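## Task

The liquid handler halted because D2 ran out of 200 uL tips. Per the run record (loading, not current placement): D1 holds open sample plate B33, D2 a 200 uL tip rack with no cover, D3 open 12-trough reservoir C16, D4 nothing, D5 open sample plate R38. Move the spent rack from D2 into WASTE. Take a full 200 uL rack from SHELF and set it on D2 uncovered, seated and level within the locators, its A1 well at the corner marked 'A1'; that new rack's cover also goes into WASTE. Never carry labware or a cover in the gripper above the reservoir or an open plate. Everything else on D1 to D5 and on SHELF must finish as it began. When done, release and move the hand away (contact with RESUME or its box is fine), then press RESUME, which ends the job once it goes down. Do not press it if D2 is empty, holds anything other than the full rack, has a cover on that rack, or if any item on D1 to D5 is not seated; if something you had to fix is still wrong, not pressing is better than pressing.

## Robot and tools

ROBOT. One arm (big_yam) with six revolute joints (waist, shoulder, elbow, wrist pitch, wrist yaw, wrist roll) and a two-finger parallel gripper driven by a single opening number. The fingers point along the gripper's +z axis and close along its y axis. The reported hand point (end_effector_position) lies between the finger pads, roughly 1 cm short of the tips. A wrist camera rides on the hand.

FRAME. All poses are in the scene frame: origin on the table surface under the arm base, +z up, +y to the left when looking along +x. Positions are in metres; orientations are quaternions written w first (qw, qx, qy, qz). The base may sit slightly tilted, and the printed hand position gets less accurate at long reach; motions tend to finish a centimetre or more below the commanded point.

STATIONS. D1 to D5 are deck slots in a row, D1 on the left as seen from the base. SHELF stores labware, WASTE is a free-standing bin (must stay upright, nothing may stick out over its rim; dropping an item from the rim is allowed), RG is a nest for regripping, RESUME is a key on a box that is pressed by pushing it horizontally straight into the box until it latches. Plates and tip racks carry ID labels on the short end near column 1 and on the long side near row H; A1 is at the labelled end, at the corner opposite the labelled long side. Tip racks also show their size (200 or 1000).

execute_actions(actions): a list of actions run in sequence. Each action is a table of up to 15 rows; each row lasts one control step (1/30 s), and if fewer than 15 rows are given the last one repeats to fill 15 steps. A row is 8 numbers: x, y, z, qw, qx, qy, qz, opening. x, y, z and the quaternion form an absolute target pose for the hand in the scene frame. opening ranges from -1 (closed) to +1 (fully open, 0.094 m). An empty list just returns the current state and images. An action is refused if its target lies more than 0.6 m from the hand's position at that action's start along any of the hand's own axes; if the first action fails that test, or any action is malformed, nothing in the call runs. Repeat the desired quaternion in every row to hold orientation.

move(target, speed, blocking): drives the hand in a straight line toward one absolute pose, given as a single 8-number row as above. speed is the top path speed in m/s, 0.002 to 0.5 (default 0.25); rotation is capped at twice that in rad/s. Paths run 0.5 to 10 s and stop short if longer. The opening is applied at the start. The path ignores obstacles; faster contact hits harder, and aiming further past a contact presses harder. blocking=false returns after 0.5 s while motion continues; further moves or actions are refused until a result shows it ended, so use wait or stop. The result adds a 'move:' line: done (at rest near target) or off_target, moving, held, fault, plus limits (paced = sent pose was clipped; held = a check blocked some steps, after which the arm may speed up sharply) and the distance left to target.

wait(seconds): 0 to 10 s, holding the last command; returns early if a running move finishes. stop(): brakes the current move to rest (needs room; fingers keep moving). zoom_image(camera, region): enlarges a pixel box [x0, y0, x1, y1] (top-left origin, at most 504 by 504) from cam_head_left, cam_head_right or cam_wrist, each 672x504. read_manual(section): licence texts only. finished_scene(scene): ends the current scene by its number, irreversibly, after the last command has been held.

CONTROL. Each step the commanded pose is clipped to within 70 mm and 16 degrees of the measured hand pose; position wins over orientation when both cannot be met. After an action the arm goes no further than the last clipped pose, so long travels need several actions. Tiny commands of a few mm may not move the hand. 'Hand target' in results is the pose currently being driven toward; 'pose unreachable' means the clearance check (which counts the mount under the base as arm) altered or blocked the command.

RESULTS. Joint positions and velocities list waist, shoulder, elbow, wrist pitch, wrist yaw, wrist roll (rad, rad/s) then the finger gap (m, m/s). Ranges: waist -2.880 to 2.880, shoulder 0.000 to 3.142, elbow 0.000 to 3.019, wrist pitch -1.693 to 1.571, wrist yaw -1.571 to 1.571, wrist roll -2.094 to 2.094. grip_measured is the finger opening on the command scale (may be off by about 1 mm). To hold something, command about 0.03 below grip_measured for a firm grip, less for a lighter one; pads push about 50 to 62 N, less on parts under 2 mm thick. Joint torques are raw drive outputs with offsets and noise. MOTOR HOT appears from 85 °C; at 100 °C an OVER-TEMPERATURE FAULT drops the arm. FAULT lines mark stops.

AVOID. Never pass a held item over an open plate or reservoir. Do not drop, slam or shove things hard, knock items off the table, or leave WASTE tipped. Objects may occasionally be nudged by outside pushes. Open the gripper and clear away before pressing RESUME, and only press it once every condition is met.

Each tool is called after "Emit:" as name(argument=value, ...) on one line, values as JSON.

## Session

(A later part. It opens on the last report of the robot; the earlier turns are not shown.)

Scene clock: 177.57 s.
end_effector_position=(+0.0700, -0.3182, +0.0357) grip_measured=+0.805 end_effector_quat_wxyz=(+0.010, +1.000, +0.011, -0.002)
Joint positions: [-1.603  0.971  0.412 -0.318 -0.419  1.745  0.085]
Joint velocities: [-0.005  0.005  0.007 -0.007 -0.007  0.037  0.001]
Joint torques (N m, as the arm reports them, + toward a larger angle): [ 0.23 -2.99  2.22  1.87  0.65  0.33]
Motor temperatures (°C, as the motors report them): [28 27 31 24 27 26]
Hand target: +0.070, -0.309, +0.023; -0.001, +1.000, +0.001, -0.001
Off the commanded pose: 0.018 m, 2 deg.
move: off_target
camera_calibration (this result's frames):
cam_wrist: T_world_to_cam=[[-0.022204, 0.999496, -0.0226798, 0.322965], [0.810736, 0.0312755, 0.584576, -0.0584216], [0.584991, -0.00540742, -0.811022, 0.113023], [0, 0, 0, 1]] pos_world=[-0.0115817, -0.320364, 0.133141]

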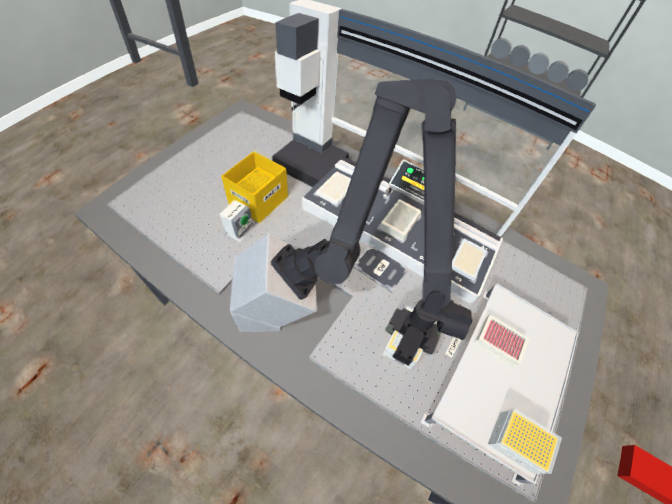

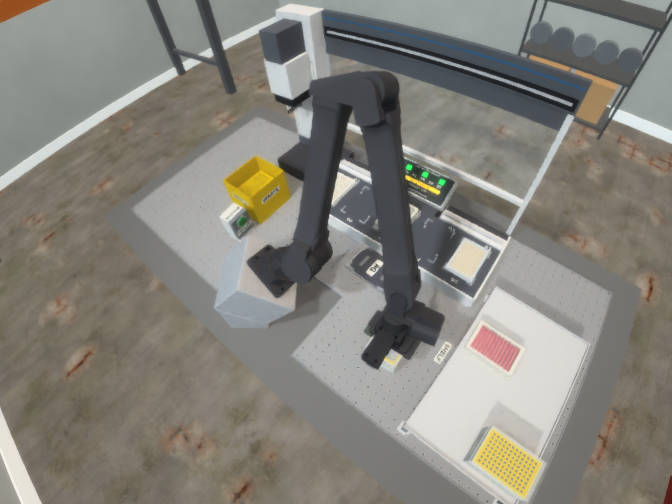

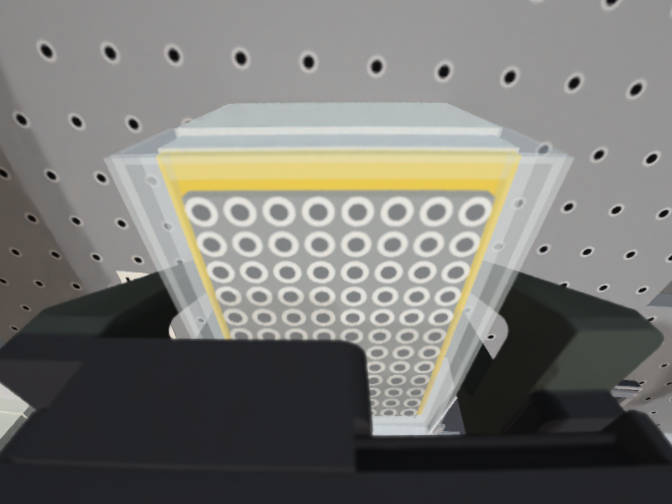

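Emit:
execute_actions(actions=[[[0.07,-0.316,0.034,0,1,0,0,0.75],[0.07,-0.316,0.034,0,1,0,0,0.75],[0.07,-0.316,0.034,0,1,0,0,0.75],[0.07,-0.316,0.034,0,1,0,0,0.75],[0.07,-0.316,0.034,0,1,0,0,0.75],[0.07,-0.318,0.036,0,1,0,0,1]],[[0.07,-0.322,0.042,0,1,0,0,1],[0.07,-0.324,0.046,0,1,0,0,1],[0.07,-0.326,0.05,0,1,0,0,1],[0.07,-0.327,0.054,0,1,0,0,1],[0.07,-0.327,0.058,0,1,0,0,1],[0.07,-0.327,0.062,0,1,0,0,1],[0.07,-0.327,0.066,0,1,0,0,1],[0.07,-0.327,0.07,0,1,0,0,1],[0.07,-0.327,0.075,0,1,0,0,1],[0.07,-0.327,0.08,0,1,0,0,1],[0.07,-0.327,0.085,0,1,0,0,1],[0.07,-0.327,0.09,0,1,0,0,1],[0.07,-0.327,0.095,0,1,0,0,1],[0.07,-0.327,0.10,0,1,0,0,1],[0.07,-0.327,0.105,0,1,0,0,1]],[[0.07,-0.327,0.112,0,1,0,0,1],[0.07,-0.327,0.12,0,1,0,0,1]]])

Emit:
move(target=[0.068,-0.32,0.14,0,0.7071,0.7071,0,1], speed=0.5)

Emit:
move(target=[0.067,-0.31,0.095,0,-0.015,1,0,1], speed=0.5)

Scene clock: 186.57 s.
end_effector_position=(+0.0671, -0.3119, +0.1117) grip_measured=+1.000 end_effector_quat_wxyz=(-0.011, +1.000, -0.012, +0.001)
Joint positions: [-1.782  0.738  0.477 -0.737 -0.535  1.608  0.094]
Joint velocities: [ 0.005 -0.005 -0.012 -0.002  0.037 -0.037  0.   ]
Joint torques (N m, as the arm reports them, + toward a larger angle): [-1.64 -4.64  7.79 -0.41  0.04 -0.16]
Motor temperatures (°C, as the motors report them): [28 27 30 24 27 26]
Hand target: +0.070, -0.327, +0.120; +0.001, +1.000, -0.000, +0.001
Off the commanded pose: 0.017 m, 2 deg.
camera_calibration (this result's frames):
cam_wrist: T_world_to_cam=[[0.0245788, 0.999525, 0.0185886, 0.310638], [0.807638, -0.0308117, 0.588874, -0.120288], [0.589167, 0.000539014, -0.808011, 0.17763], [0, 0, 0, 1]] pos_world=[-0.0151392, -0.314293, 0.208587]

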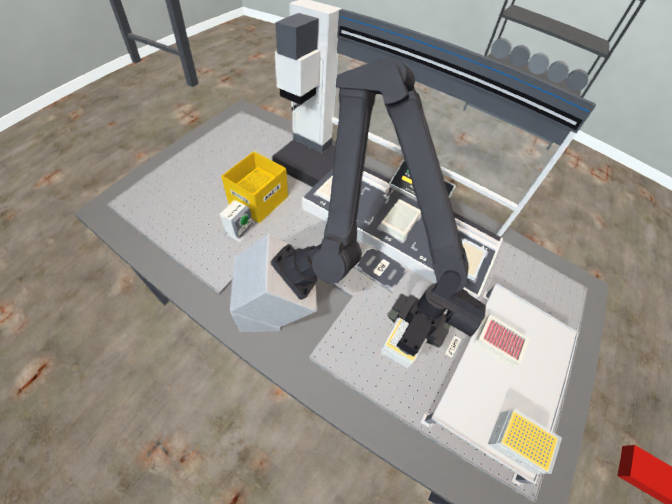

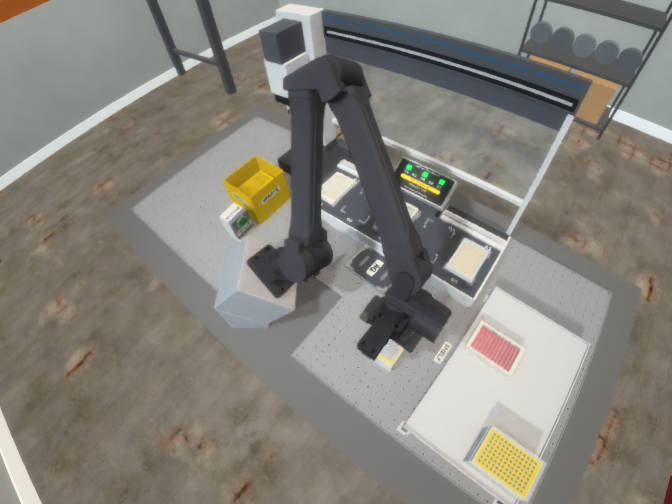

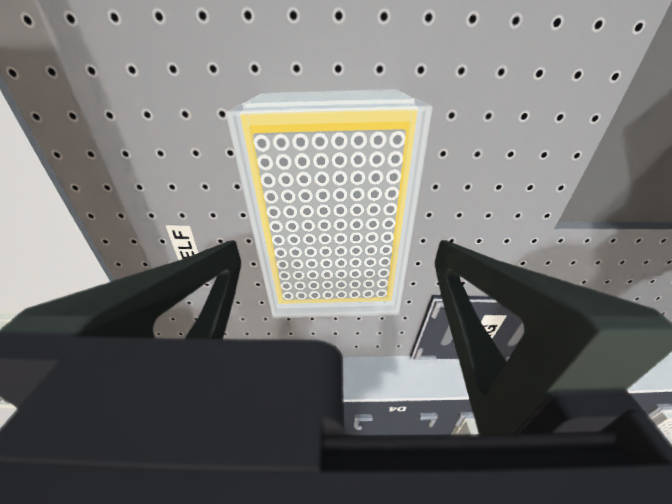

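Scene clock: 188.93 s.
end_effector_position=(+0.0647, -0.3010, +0.1288) grip_measured=+1.000 end_effector_quat_wxyz=(-0.010, +0.716, +0.698, +0.013)
Joint positions: [-1.842  0.681  0.477 -0.837 -0.569 -0.027  0.094]
Joint velocities: [ 0.005  0.005  0.012 -0.017 -0.11  -0.007  0.   ]
Joint torques (N m, as the arm reports them, + toward a larger angle): [-1.58 -4.08  8.71 -0.3  -0.08 -0.16]
Motor temperatures (°C, as the motors report them): [27 27 30 24 27 26]
Hand target: +0.068, -0.320, +0.140; +0.001, +0.707, +0.707, -0.000
Off the commanded pose: 0.022 m, 2 deg.
move: off_target
camera_calibration (this result's frames):
cam_wrist: T_world_to_cam=[[-0.999611, 0.0268843, -0.00738142, 0.0762548], [0.0167084, 0.78965, 0.61333, 0.16692], [0.0223177, 0.612969, -0.789792, 0.41151], [0, 0, 0, 1]] pos_world=[0.0642522, -0.386102, 0.223193]

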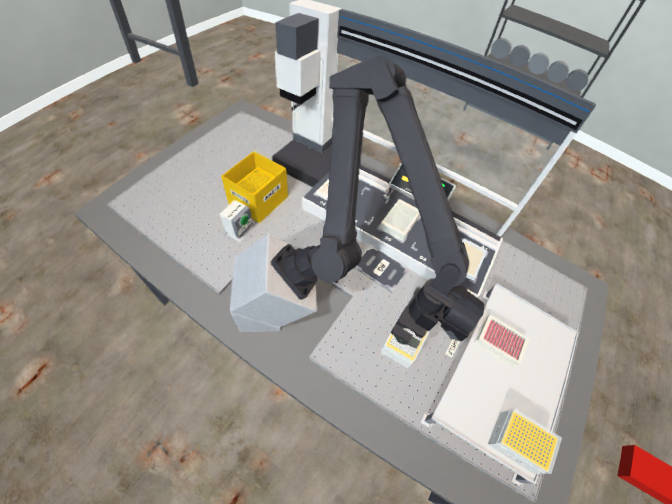

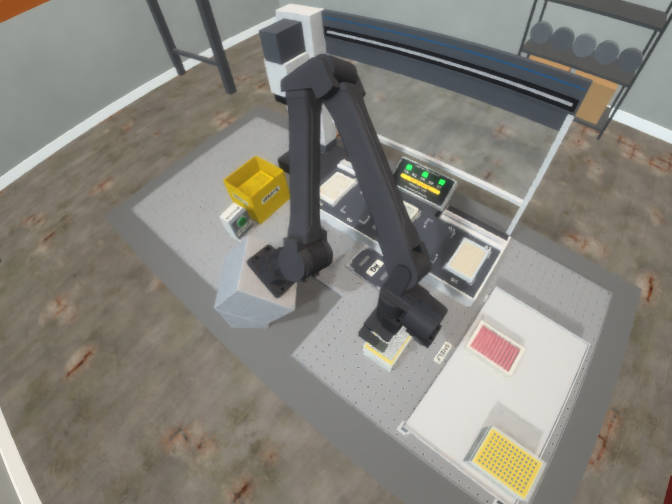

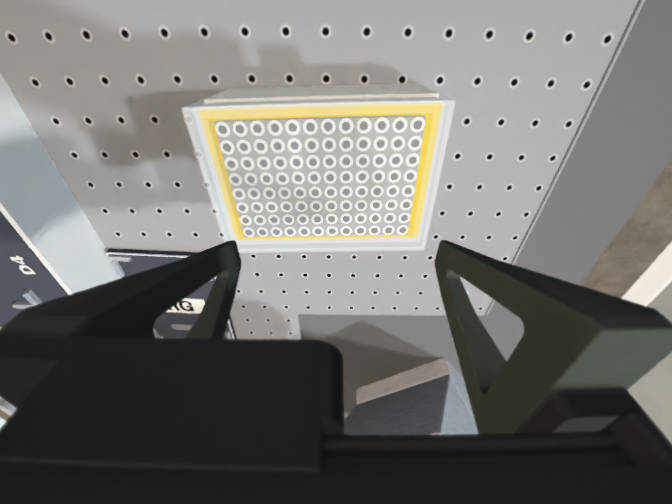

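Scene clock: 191.30 s.
end_effector_position=(+0.0675, -0.3171, +0.1029) grip_measured=+1.000 end_effector_quat_wxyz=(-0.004, -0.010, +1.000, -0.011)
Joint positions: [-1.75   0.74   0.452 -0.643 -0.506 -1.522  0.094]
Joint velocities: [ 0.005 -0.005 -0.007 -0.002  0.037 -0.037  0.   ]
Joint torques (N m, as the arm reports them, + toward a larger angle): [-0.04 -3.15  4.4   0.33 -0.18 -0.16]
Motor temperatures (°C, as the motors report them): [27 26 30 24 27 26]
Hand target: +0.067, -0.309, +0.096; -0.000, -0.015, +1.000, +0.001
Off the commanded pose: 0.011 m, 2 deg.
move: off_target
camera_calibration (this result's frames):
cam_wrist: T_world_to_cam=[[0.0198956, -0.999612, 0.0194754, -0.317785], [-0.804451, -0.00443837, 0.594002, 0.00107929], [-0.593685, -0.027485, -0.804228, 0.240847], [0, 0, 0, 1]] pos_world=[0.150178, -0.311037, 0.199244]

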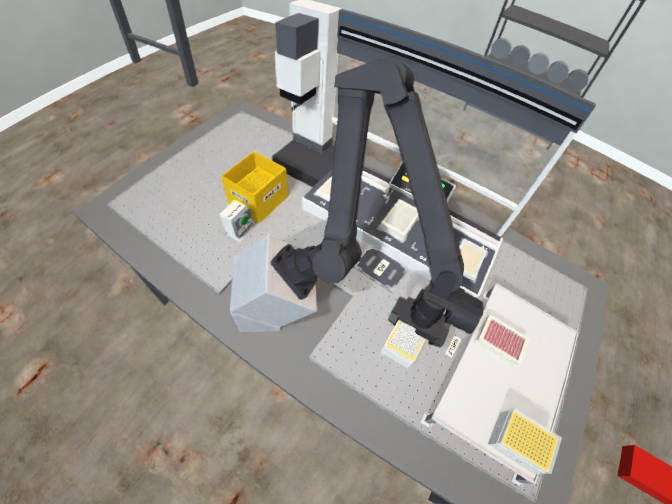

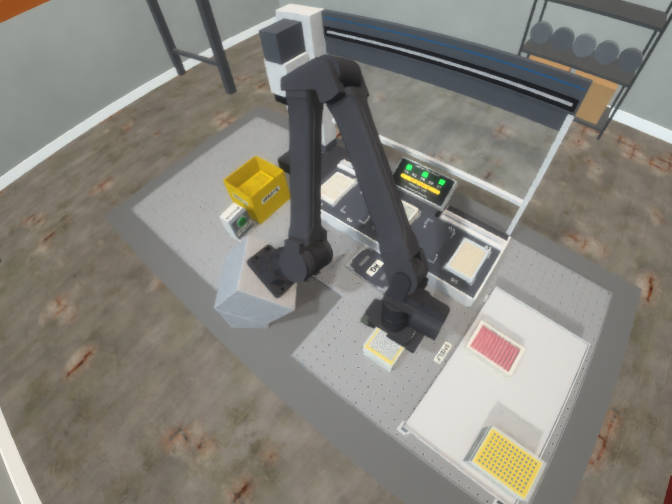

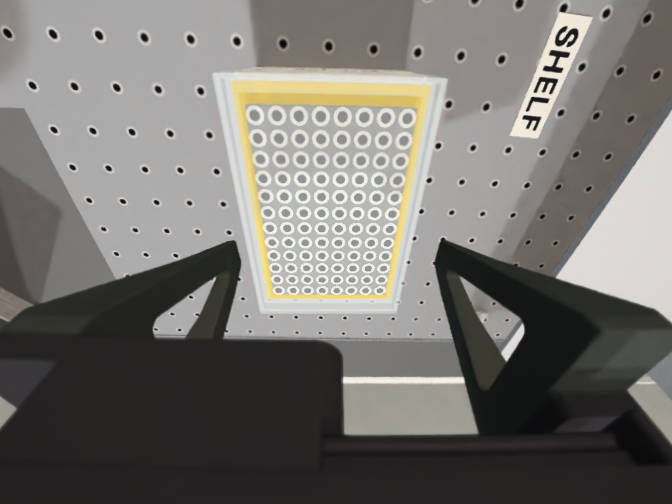

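Emit:
execute_actions(actions=[[[0.078,-0.304,0.088,0,-0.005,1,0,1]]])

Scene clock: 195.33 s.
end_effector_position=(+0.0794, -0.3101, +0.0925) grip_measured=+1.000 end_effector_quat_wxyz=(-0.001, -0.013, +1.000, -0.005)
Joint positions: [-1.676  0.74   0.435 -0.61  -0.468 -1.469  0.094]
Joint velocities: [ 0.005  0.005 -0.022  0.002  0.007  0.022  0.   ]
Joint torques (N m, as the arm reports them, + toward a larger angle): [-0.46 -4.61  4.07  0.45  0.09  0.14]
Motor temperatures (°C, as the motors report them): [27 26 30 24 27 26]
Hand target: +0.078, -0.304, +0.088; -0.001, -0.005, +1.000, +0.001
Off the commanded pose: 0.008 m, 1 deg.
camera_calibration (this result's frames):
cam_wrist: T_world_to_cam=[[0.0263316, -0.999635, 0.00598814, -0.310021], [-0.807996, -0.0177557, 0.588921, 0.0134144], [-0.5886, -0.0203456, -0.808168, 0.241964], [0, 0, 0, 1]] pos_world=[0.161422, -0.304747, 0.189504]

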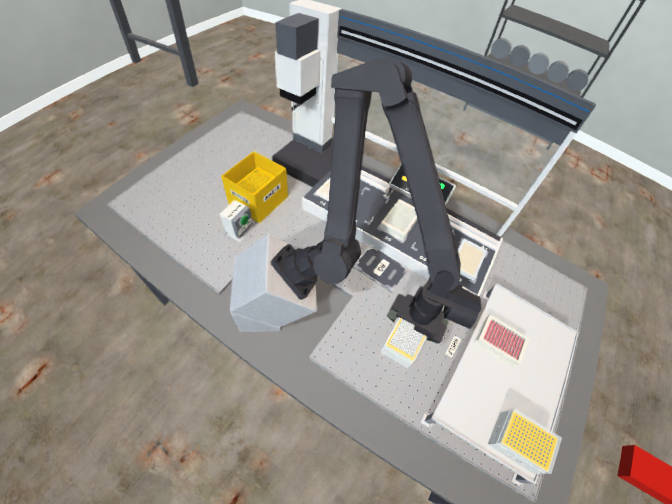

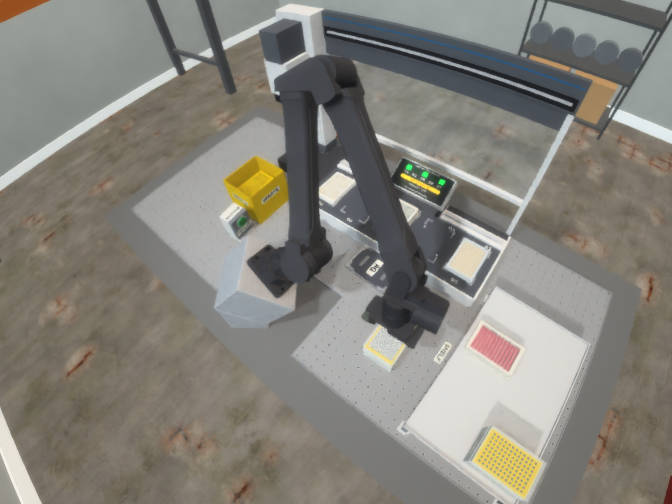

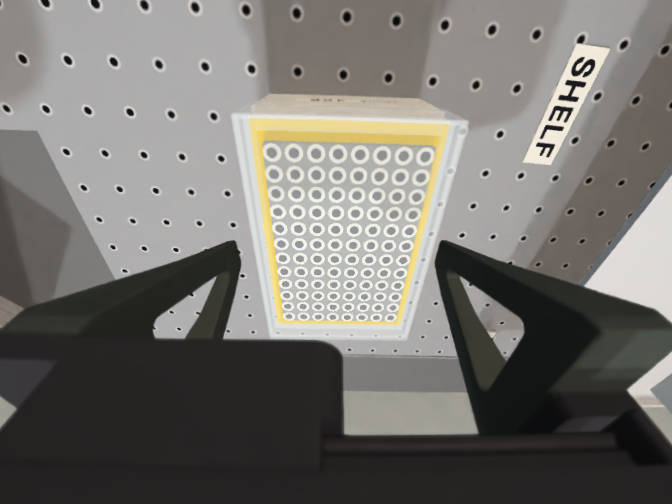

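Emit:
execute_actions(actions=[[[0.078,-0.307,0.086,0,0.006,1,0,1],[0.078,-0.307,0.085,0,0.006,1,0,1],[0.078,-0.307,0.084,0,0.006,1,0,1],[0.078,-0.307,0.083,0,0.006,1,0,1],[0.078,-0.307,0.081,0,0.006,1,0,1],[0.078,-0.307,0.079,0,0.006,1,0,1],[0.078,-0.307,0.077,0,0.006,1,0,1],[0.078,-0.307,0.075,0,0.006,1,0,1],[0.078,-0.307,0.073,0,0.006,1,0,1],[0.078,-0.307,0.07,0,0.006,1,0,1]]])

Scene clock: 200.00 s.
end_effector_position=(+0.0795, -0.3145, +0.0779) grip_measured=+1.000 end_effector_quat_wxyz=(-0.001, -0.004, +1.000, -0.010)
Joint positions: [-1.645  0.793  0.428 -0.527 -0.448 -1.419  0.094]
Joint velocities: [ 0.005  0.044 -0.042  0.046  0.007  0.022  0.   ]
Joint torques (N m, as the arm reports them, + toward a larger angle): [-0.12 -4.64  3.85  0.49  0.09  0.12]
Motor temperatures (°C, as the motors report them): [27 26 30 24 27 26]
Hand target: +0.078, -0.306, +0.071; -0.000, +0.006, +1.000, +0.000
Off the commanded pose: 0.011 m, 2 deg.
camera_calibration (this result's frames):
cam_wrist: T_world_to_cam=[[0.00808664, -0.999846, 0.0155749, -0.313696], [-0.808234, 0.00263589, 0.588855, 0.0284494], [-0.588806, -0.0173501, -0.808088, 0.231024], [0, 0, 0, 1]] pos_world=[0.161559, -0.309714, 0.174821]

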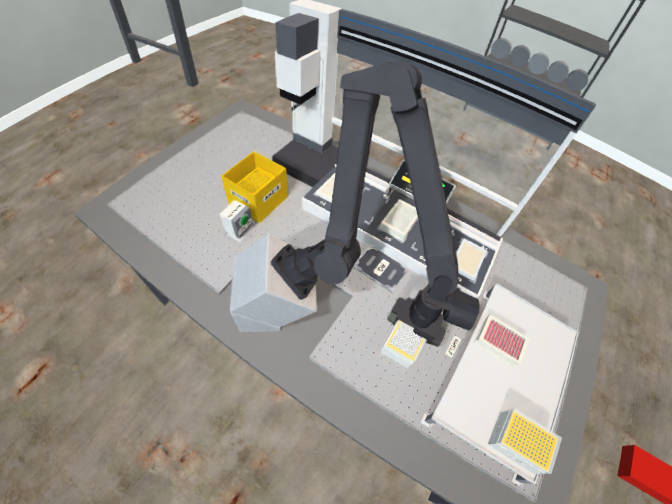

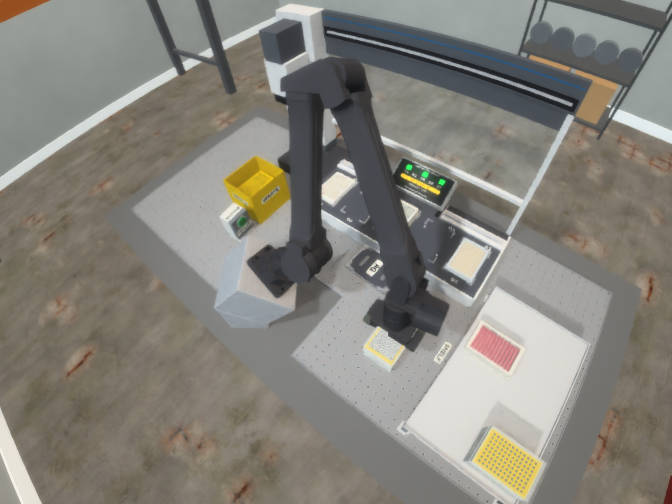

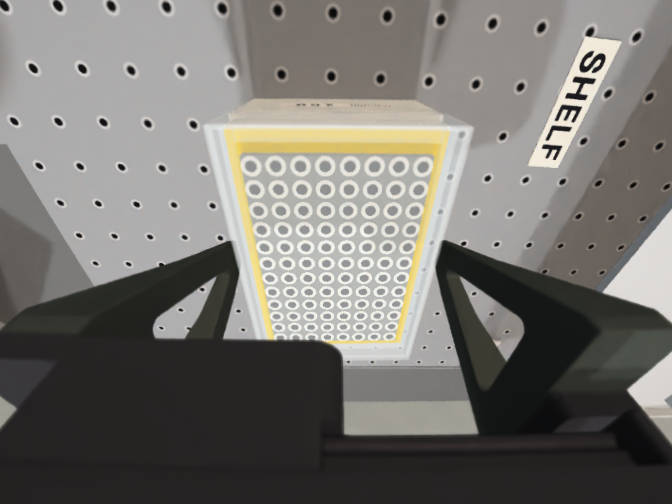

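Emit:
execute_actions(actions=[[[0.078,-0.307,0.066,0,0.006,1,0,1],[0.078,-0.307,0.063,0,0.006,1,0,1],[0.078,-0.307,0.06,0,0.006,1,0,1],[0.078,-0.307,0.057,0,0.006,1,0,1],[0.078,-0.307,0.054,0,0.006,1,0,1],[0.078,-0.307,0.051,0,0.006,1,0,1],[0.078,-0.307,0.048,0,0.006,1,0,1],[0.078,-0.307,0.045,0,0.006,1,0,1],[0.078,-0.307,0.042,0,0.006,1,0,1],[0.078,-0.307,0.039,0,0.006,1,0,1],[0.078,-0.307,0.036,0,0.006,1,0,1],[0.078,-0.307,0.033,0,0.006,1,0,1],[0.078,-0.307,0.031,0,0.006,1,0,1]],[[0.078,-0.307,0.031,0,0.006,1,0,1],[0.078,-0.307,0.031,0,0.006,1,0,1],[0.078,-0.307,0.031,0,0.006,1,0,1],[0.078,-0.307,0.031,0,0.006,1,0,1],[0.078,-0.307,0.031,0,0.006,1,0,1],[0.078,-0.307,0.031,0,0.006,1,0,1],[0.078,-0.307,0.031,0,0.006,1,0,0.75]]])

Emit:
move(target=[0.09,-0.315,0.08,0,0,1,0,0.75], speed=0.1)

Emit:
move(target=[0.235,-0.27,0.135,0,0,1,0,0.75], speed=0.15)

Scene clock: 209.43 s.
end_effector_position=(+0.0786, -0.3153, +0.0372) grip_measured=+0.808 end_effector_quat_wxyz=(-0.000, -0.000, +1.000, -0.010)
Joint positions: [-1.572  0.947  0.408 -0.326 -0.401 -1.349  0.085]
Joint velocities: [ 0.005 -0.005 -0.007 -0.002  0.007 -0.037 -0.   ]
Joint torques (N m, as the arm reports them, + toward a larger angle): [-0.47 -5.66  2.44  0.46  0.07  0.14]
Motor temperatures (°C, as the motors report them): [27 26 30 24 27 26]
Hand target: +0.078, -0.307, +0.032; -0.000, +0.006, +1.000, -0.000
Off the commanded pose: 0.010 m, 1 deg.
camera_calibration (this result's frames):
cam_wrist: T_world_to_cam=[[0.00061049, -0.999865, 0.0164427, -0.31339], [-0.808357, 0.00918626, 0.588621, 0.0537623], [-0.588692, -0.0136509, -0.808242, 0.1988], [0, 0, 0, 1]] pos_world=[0.160682, -0.311128, 0.134186]

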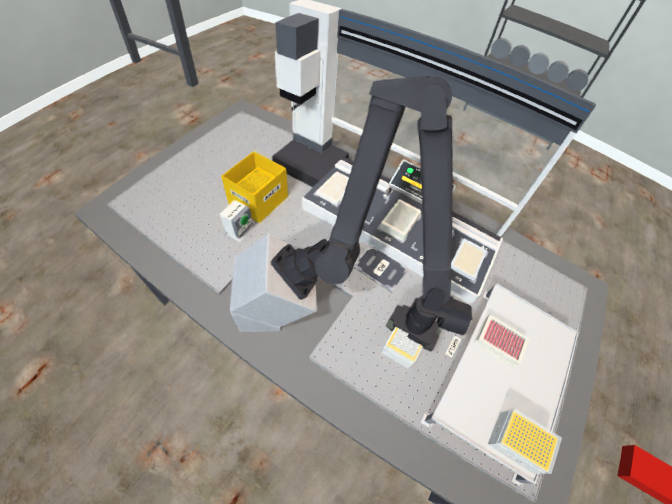

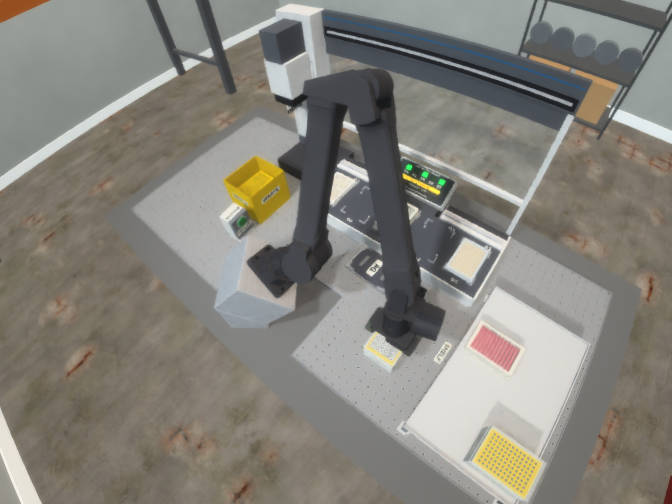

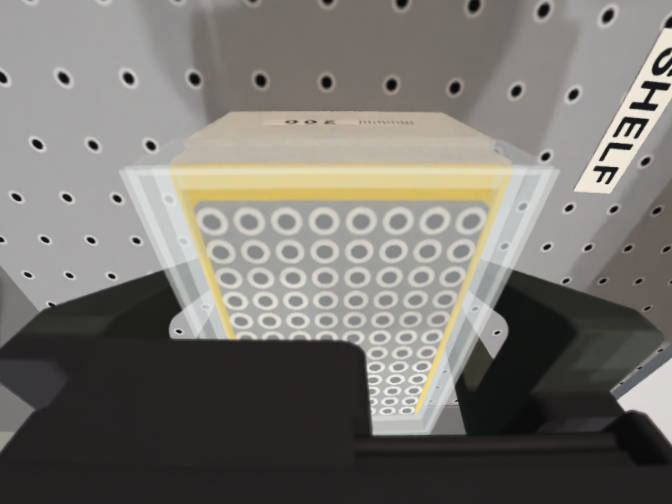

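Scene clock: 210.23 s.
end_effector_position=(+0.0859, -0.2955, +0.0702) grip_measured=+0.808 end_effector_quat_wxyz=(-0.002, +0.011, +1.000, +0.018)
Joint positions: [-1.593  0.795  0.411 -0.549 -0.423 -1.369  0.085]
Joint velocities: [-0.024  0.005  0.007 -0.002  0.007  0.022  0.   ]
Joint torques (N m, as the arm reports them, + toward a larger angle): [-1.79 -6.2   7.06 -0.37 -0.18 -0.13]
Motor temperatures (°C, as the motors report them): [27 26 30 24 27 26]
Hand target: +0.090, -0.315, +0.079; -0.000, +0.000, +1.000, -0.000
Off the commanded pose: 0.022 m, 2 deg.
move: off_target
camera_calibration (this result's frames):
cam_wrist: T_world_to_cam=[[-0.0211971, -0.999017, -0.0389277, -0.288081], [-0.807133, -0.00587749, 0.59034, 0.035366], [-0.589989, 0.0439334, -0.806215, 0.246984], [0, 0, 0, 1]] pos_world=[0.168157, -0.298441, 0.16703]

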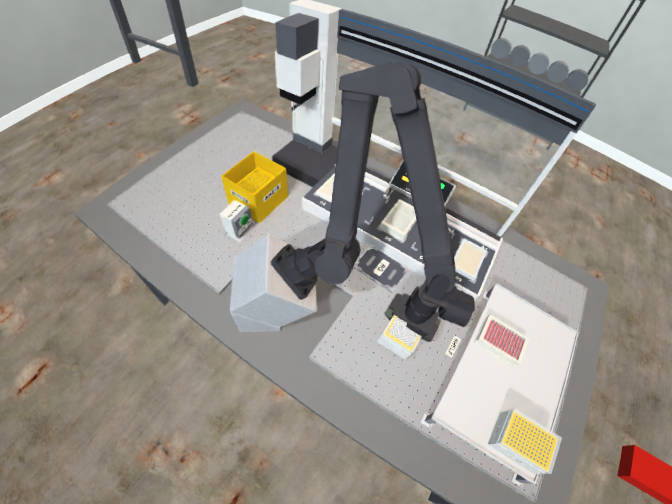

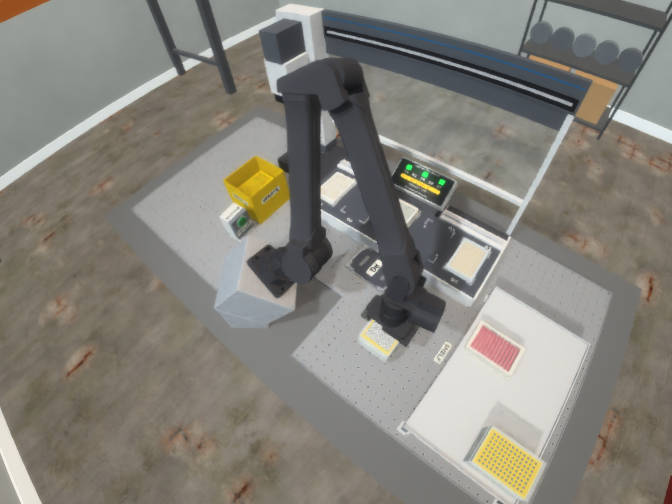

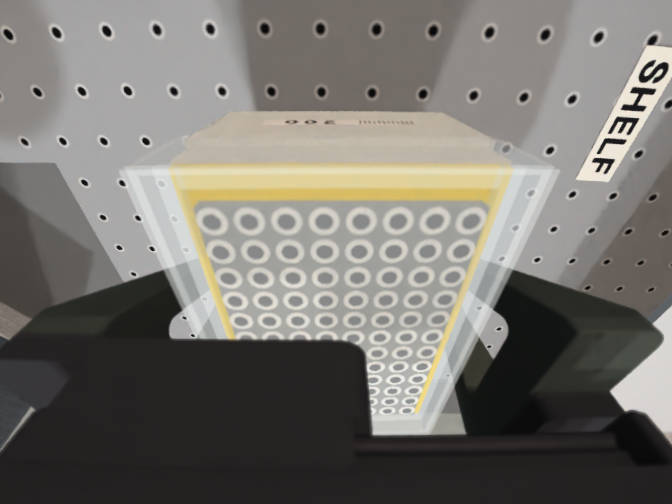

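Scene clock: 211.90 s.
end_effector_position=(+0.2202, -0.2563, +0.1190) grip_measured=+0.808 end_effector_quat_wxyz=(-0.018, -0.011, +1.000, +0.016)
Joint positions: [-0.874  0.573  0.525 -0.794  0.076 -0.854  0.085]
Joint velocities: [-0.005 -0.005 -0.017 -0.017 -0.037  0.007  0.   ]
Joint torques (N m, as the arm reports them, + toward a larger angle): [ 0.59 -6.76  9.64 -0.38  0.1   0.13]
Motor temperatures (°C, as the motors report them): [27 26 30 24 27 26]
Hand target: +0.235, -0.272, +0.132; -0.005, -0.004, +1.000, +0.001
Off the commanded pose: 0.026 m, 3 deg.
move: off_target
camera_calibration (this result's frames):
cam_wrist: T_world_to_cam=[[0.0221024, -0.999131, -0.0353369, -0.254161], [-0.786868, -0.0391889, 0.615876, 0.0991796], [-0.616725, 0.0141932, -0.787051, 0.359886], [0, 0, 0, 1]] pos_world=[0.305609, -0.255161, 0.213185]

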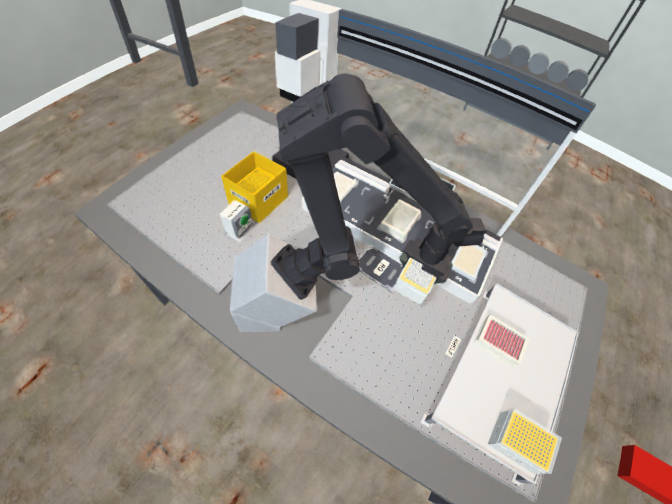

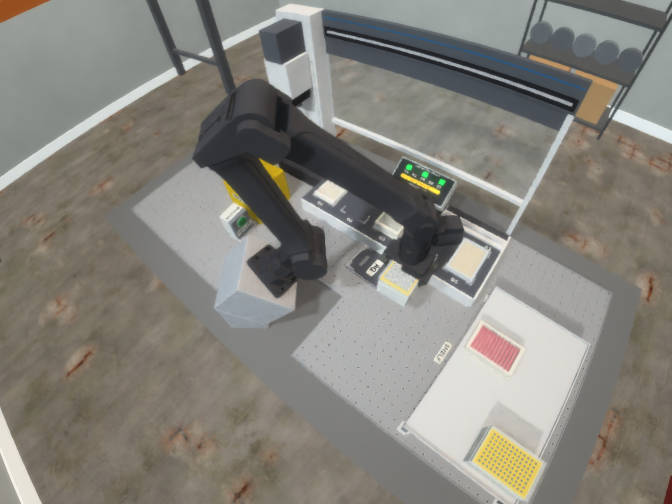

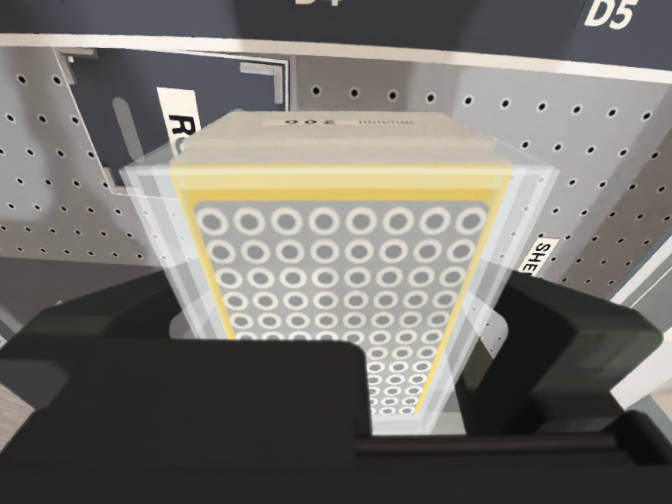

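Emit:
move(target=[0.24,0.012,0.14,0,0,1,0,0.75], speed=0.15)

Emit:
move(target=[0.41,0.008,0.165,0,0,1,0,0.75], speed=0.15)

Emit:
move(target=[0.397,0.007,0.098,0,0,1,0,0.75], speed=0.08)

Scene clock: 218.43 s.
end_effector_position=(+0.2190, +0.0034, +0.1307) grip_measured=+0.808 end_effector_quat_wxyz=(-0.019, -0.023, +0.999, -0.016)
Joint positions: [ 0.543  1.033  0.357 -0.91   0.782  0.593  0.085]
Joint velocities: [ 0.024  0.005 -0.007 -0.002  0.007  0.051 -0.002]
Joint torques (N m, as the arm reports them, + toward a larger angle): [ 3.72 -0.59  8.17 -0.2   0.28  0.14]
Motor temperatures (°C, as the motors report them): [27 26 31 24 27 26]
Hand target: +0.239, +0.008, +0.140; -0.005, -0.005, +1.000, -0.008
Off the commanded pose: 0.025 m, 4 deg.
move: off_target
camera_calibration (this result's frames):
cam_wrist: T_world_to_cam=[[0.0458082, -0.998588, 0.0269133, -0.00762001], [-0.785814, -0.0193874, 0.618159, 0.100654], [-0.616764, -0.0494656, -0.785593, 0.36463], [0, 0, 0, 1]] pos_world=[0.304335, 0.0123788, 0.224436]

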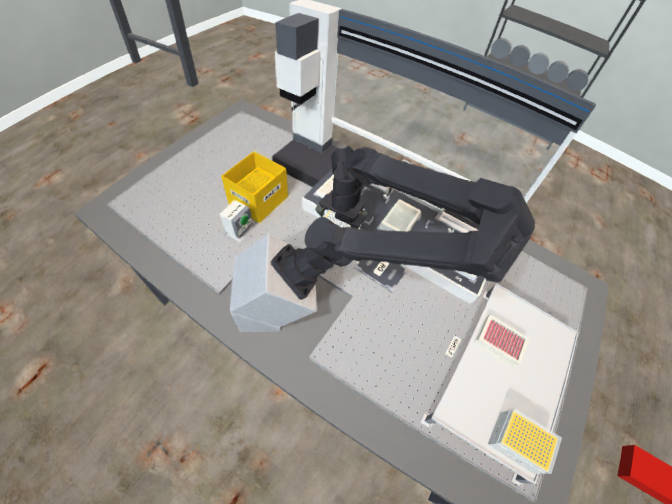

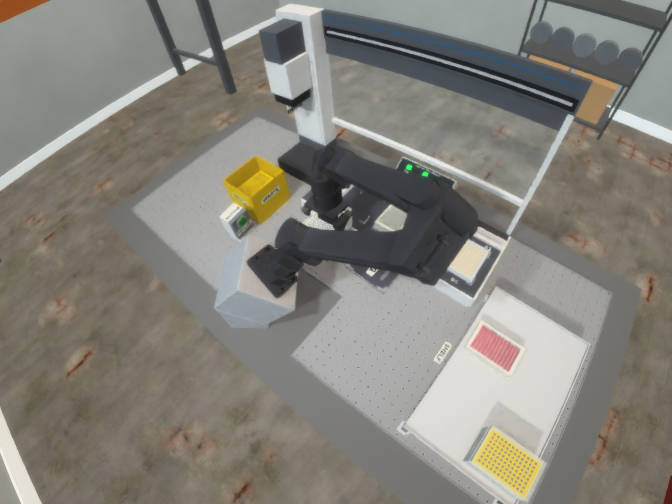

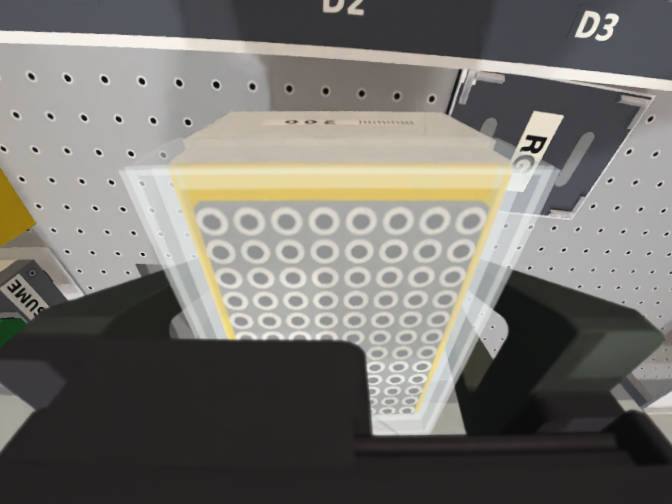

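Scene clock: 220.10 s.
end_effector_position=(+0.3984, +0.0118, +0.1611) grip_measured=+0.808 end_effector_quat_wxyz=(+0.002, -0.001, +1.000, +0.003)
Joint positions: [ 0.402  1.251  0.802 -0.925  0.757  0.387  0.085]
Joint velocities: [-0.005 -0.005  0.002 -0.007  0.051  0.007  0.   ]
Joint torques (N m, as the arm reports them, + toward a larger angle): [ 5.02 -5.02  8.11 -0.34 -0.02 -0.17]
Motor temperatures (°C, as the motors report them): [27 26 31 24 27 26]
Hand target: +0.411, +0.009, +0.162; +0.000, -0.000, +1.000, +0.002
Off the commanded pose: 0.013 m, 0 deg.
move: off_target
camera_calibration (this result's frames):
cam_wrist: T_world_to_cam=[[0.00233243, -0.999957, -0.00898452, 0.0148486], [-0.811379, -0.00714404, 0.584477, 0.23841], [-0.584516, 0.00592659, -0.81136, 0.490211], [0, 0, 0, 1]] pos_world=[0.479943, 0.0136459, 0.258526]

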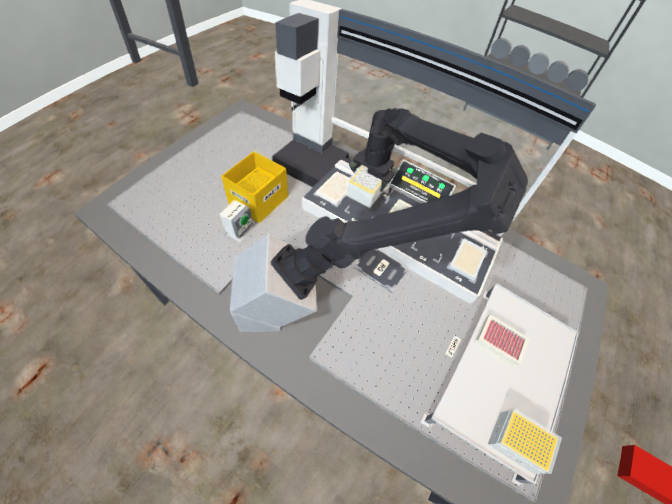

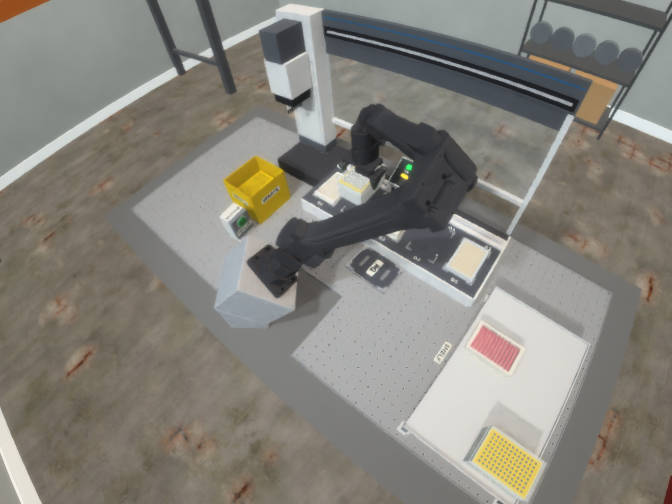

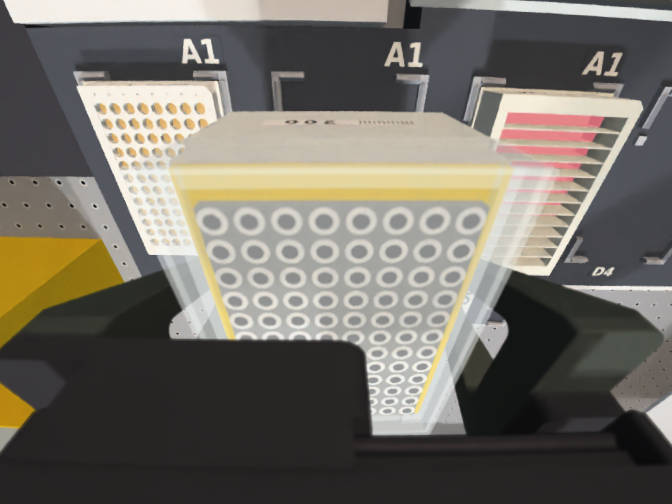

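Scene clock: 221.27 s.
end_effector_position=(+0.4023, +0.0058, +0.1072) grip_measured=+0.808 end_effector_quat_wxyz=(+0.010, +0.010, +1.000, +0.004)
Joint positions: [ 0.277  1.304  0.738 -0.676  0.727  0.231  0.085]
Joint velocities: [-0.015 -0.005 -0.002  0.002  0.066 -0.066  0.001]
Joint torques (N m, as the arm reports them, + toward a larger angle): [ 5.33 -6.4   4.06  0.51 -0.04 -0.15]
Motor temperatures (°C, as the motors report them): [27 26 31 24 27 26]
Hand target: +0.395, +0.006, +0.099; +0.000, +0.001, +1.000, +0.001
Off the commanded pose: 0.011 m, 2 deg.
move: off_target
camera_calibration (this result's frames):
cam_wrist: T_world_to_cam=[[-0.0196539, -0.999741, -0.0114315, 0.0175184], [-0.820106, 0.00958042, 0.572131, 0.277858], [-0.571873, 0.0206197, -0.820083, 0.4446], [0, 0, 0, 1]] pos_world=[0.482472, 0.00568439, 0.205838]

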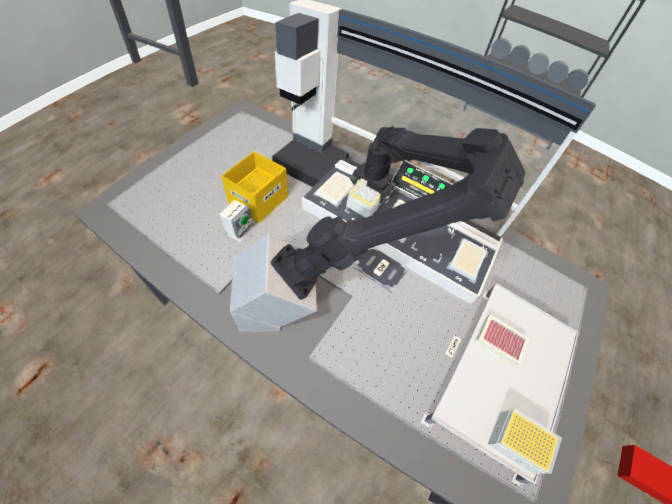

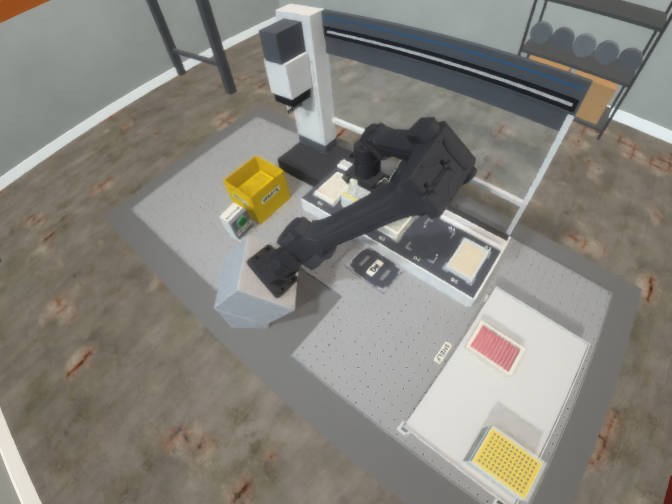

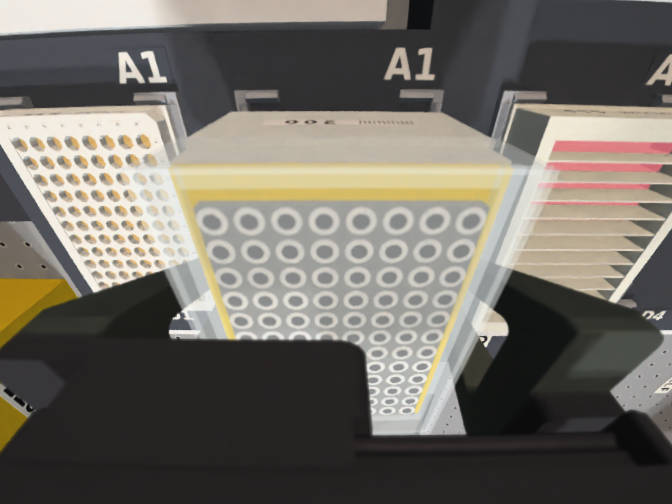

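Emit:
execute_actions(actions=[[[0.397,0.006,0.096,0,0,1,0,0.75],[0.397,0.006,0.095,0,0,1,0,0.75],[0.397,0.006,0.094,0,0,1,0,0.75],[0.397,0.006,0.093,0,0,1,0,0.75],[0.397,0.006,0.092,0,0,1,0,0.75],[0.397,0.006,0.091,0,0,1,0,0.75],[0.397,0.006,0.09,0,0,1,0,0.75],[0.397,0.006,0.088,0,0,1,0,0.75],[0.397,0.006,0.086,0,0,1,0,0.75],[0.397,0.006,0.084,0,0,1,0,0.75]]])

Emit:
zoom_image(camera="cam_wrist", region=[180, 60, 500, 180])

Scene clock: 226.07 s.
end_effector_position=(+0.4041, +0.0051, +0.0943) grip_measured=+0.808 end_effector_quat_wxyz=(+0.010, +0.011, +1.000, +0.003)
Joint positions: [ 0.25   1.327  0.731 -0.622  0.72   0.197  0.085]
Joint velocities: [-0.024  0.015 -0.007  0.022 -0.007 -0.125 -0.   ]
Joint torques (N m, as the arm reports them, + toward a larger angle): [ 5.35 -6.87  3.83  0.54 -0.05 -0.14]
Motor temperatures (°C, as the motors report them): [27 26 31 24 27 26]
Hand target: +0.396, +0.006, +0.085; -0.000, +0.000, +1.000, +0.000
Off the commanded pose: 0.013 m, 2 deg.
camera_calibration (this result's frames):
cam_wrist: T_world_to_cam=[[-0.0211511, -0.999727, -0.00993705, 0.0171294], [-0.820913, 0.011693, 0.570934, 0.287037], [-0.570662, 0.0202333, -0.820936, 0.434666], [0, 0, 0, 1]] pos_world=[0.484042, 0.00497363, 0.193124]

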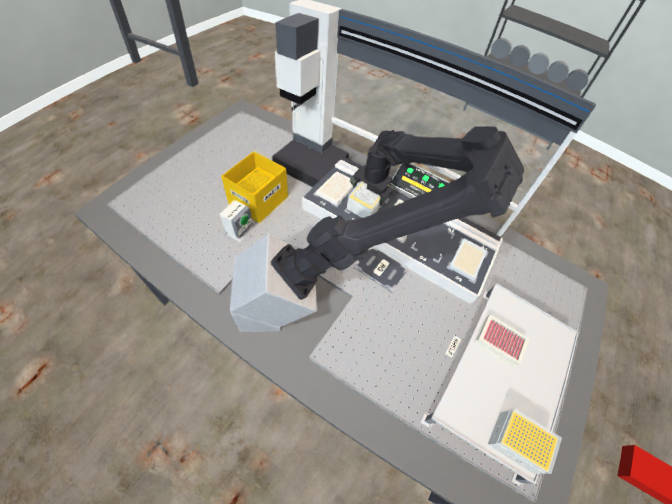

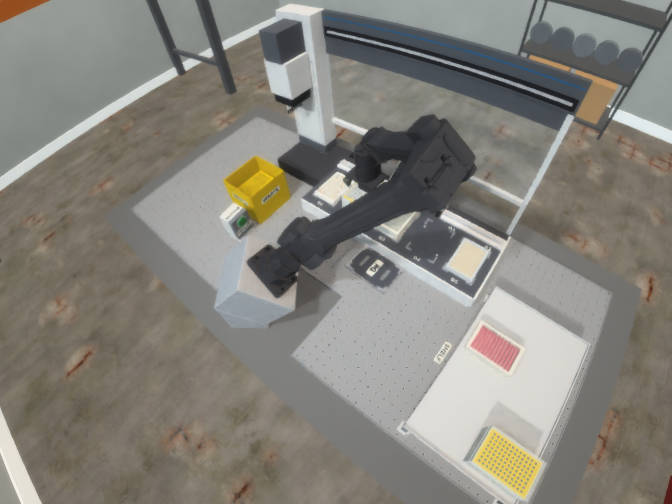

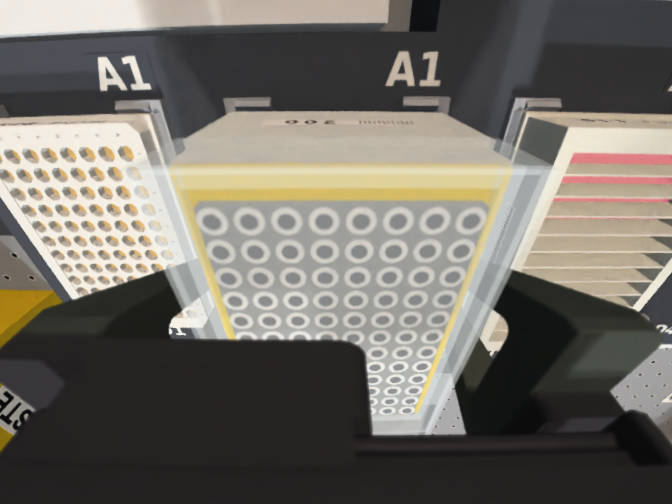

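Region (180, 60, 500, 180) of cam_wrist's 672x504 image, scaled by 1.575, with more detail than that image has; it fills the top 189 rows of this view, and the rest is white.

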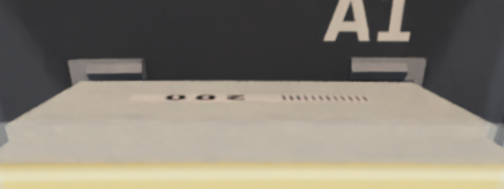

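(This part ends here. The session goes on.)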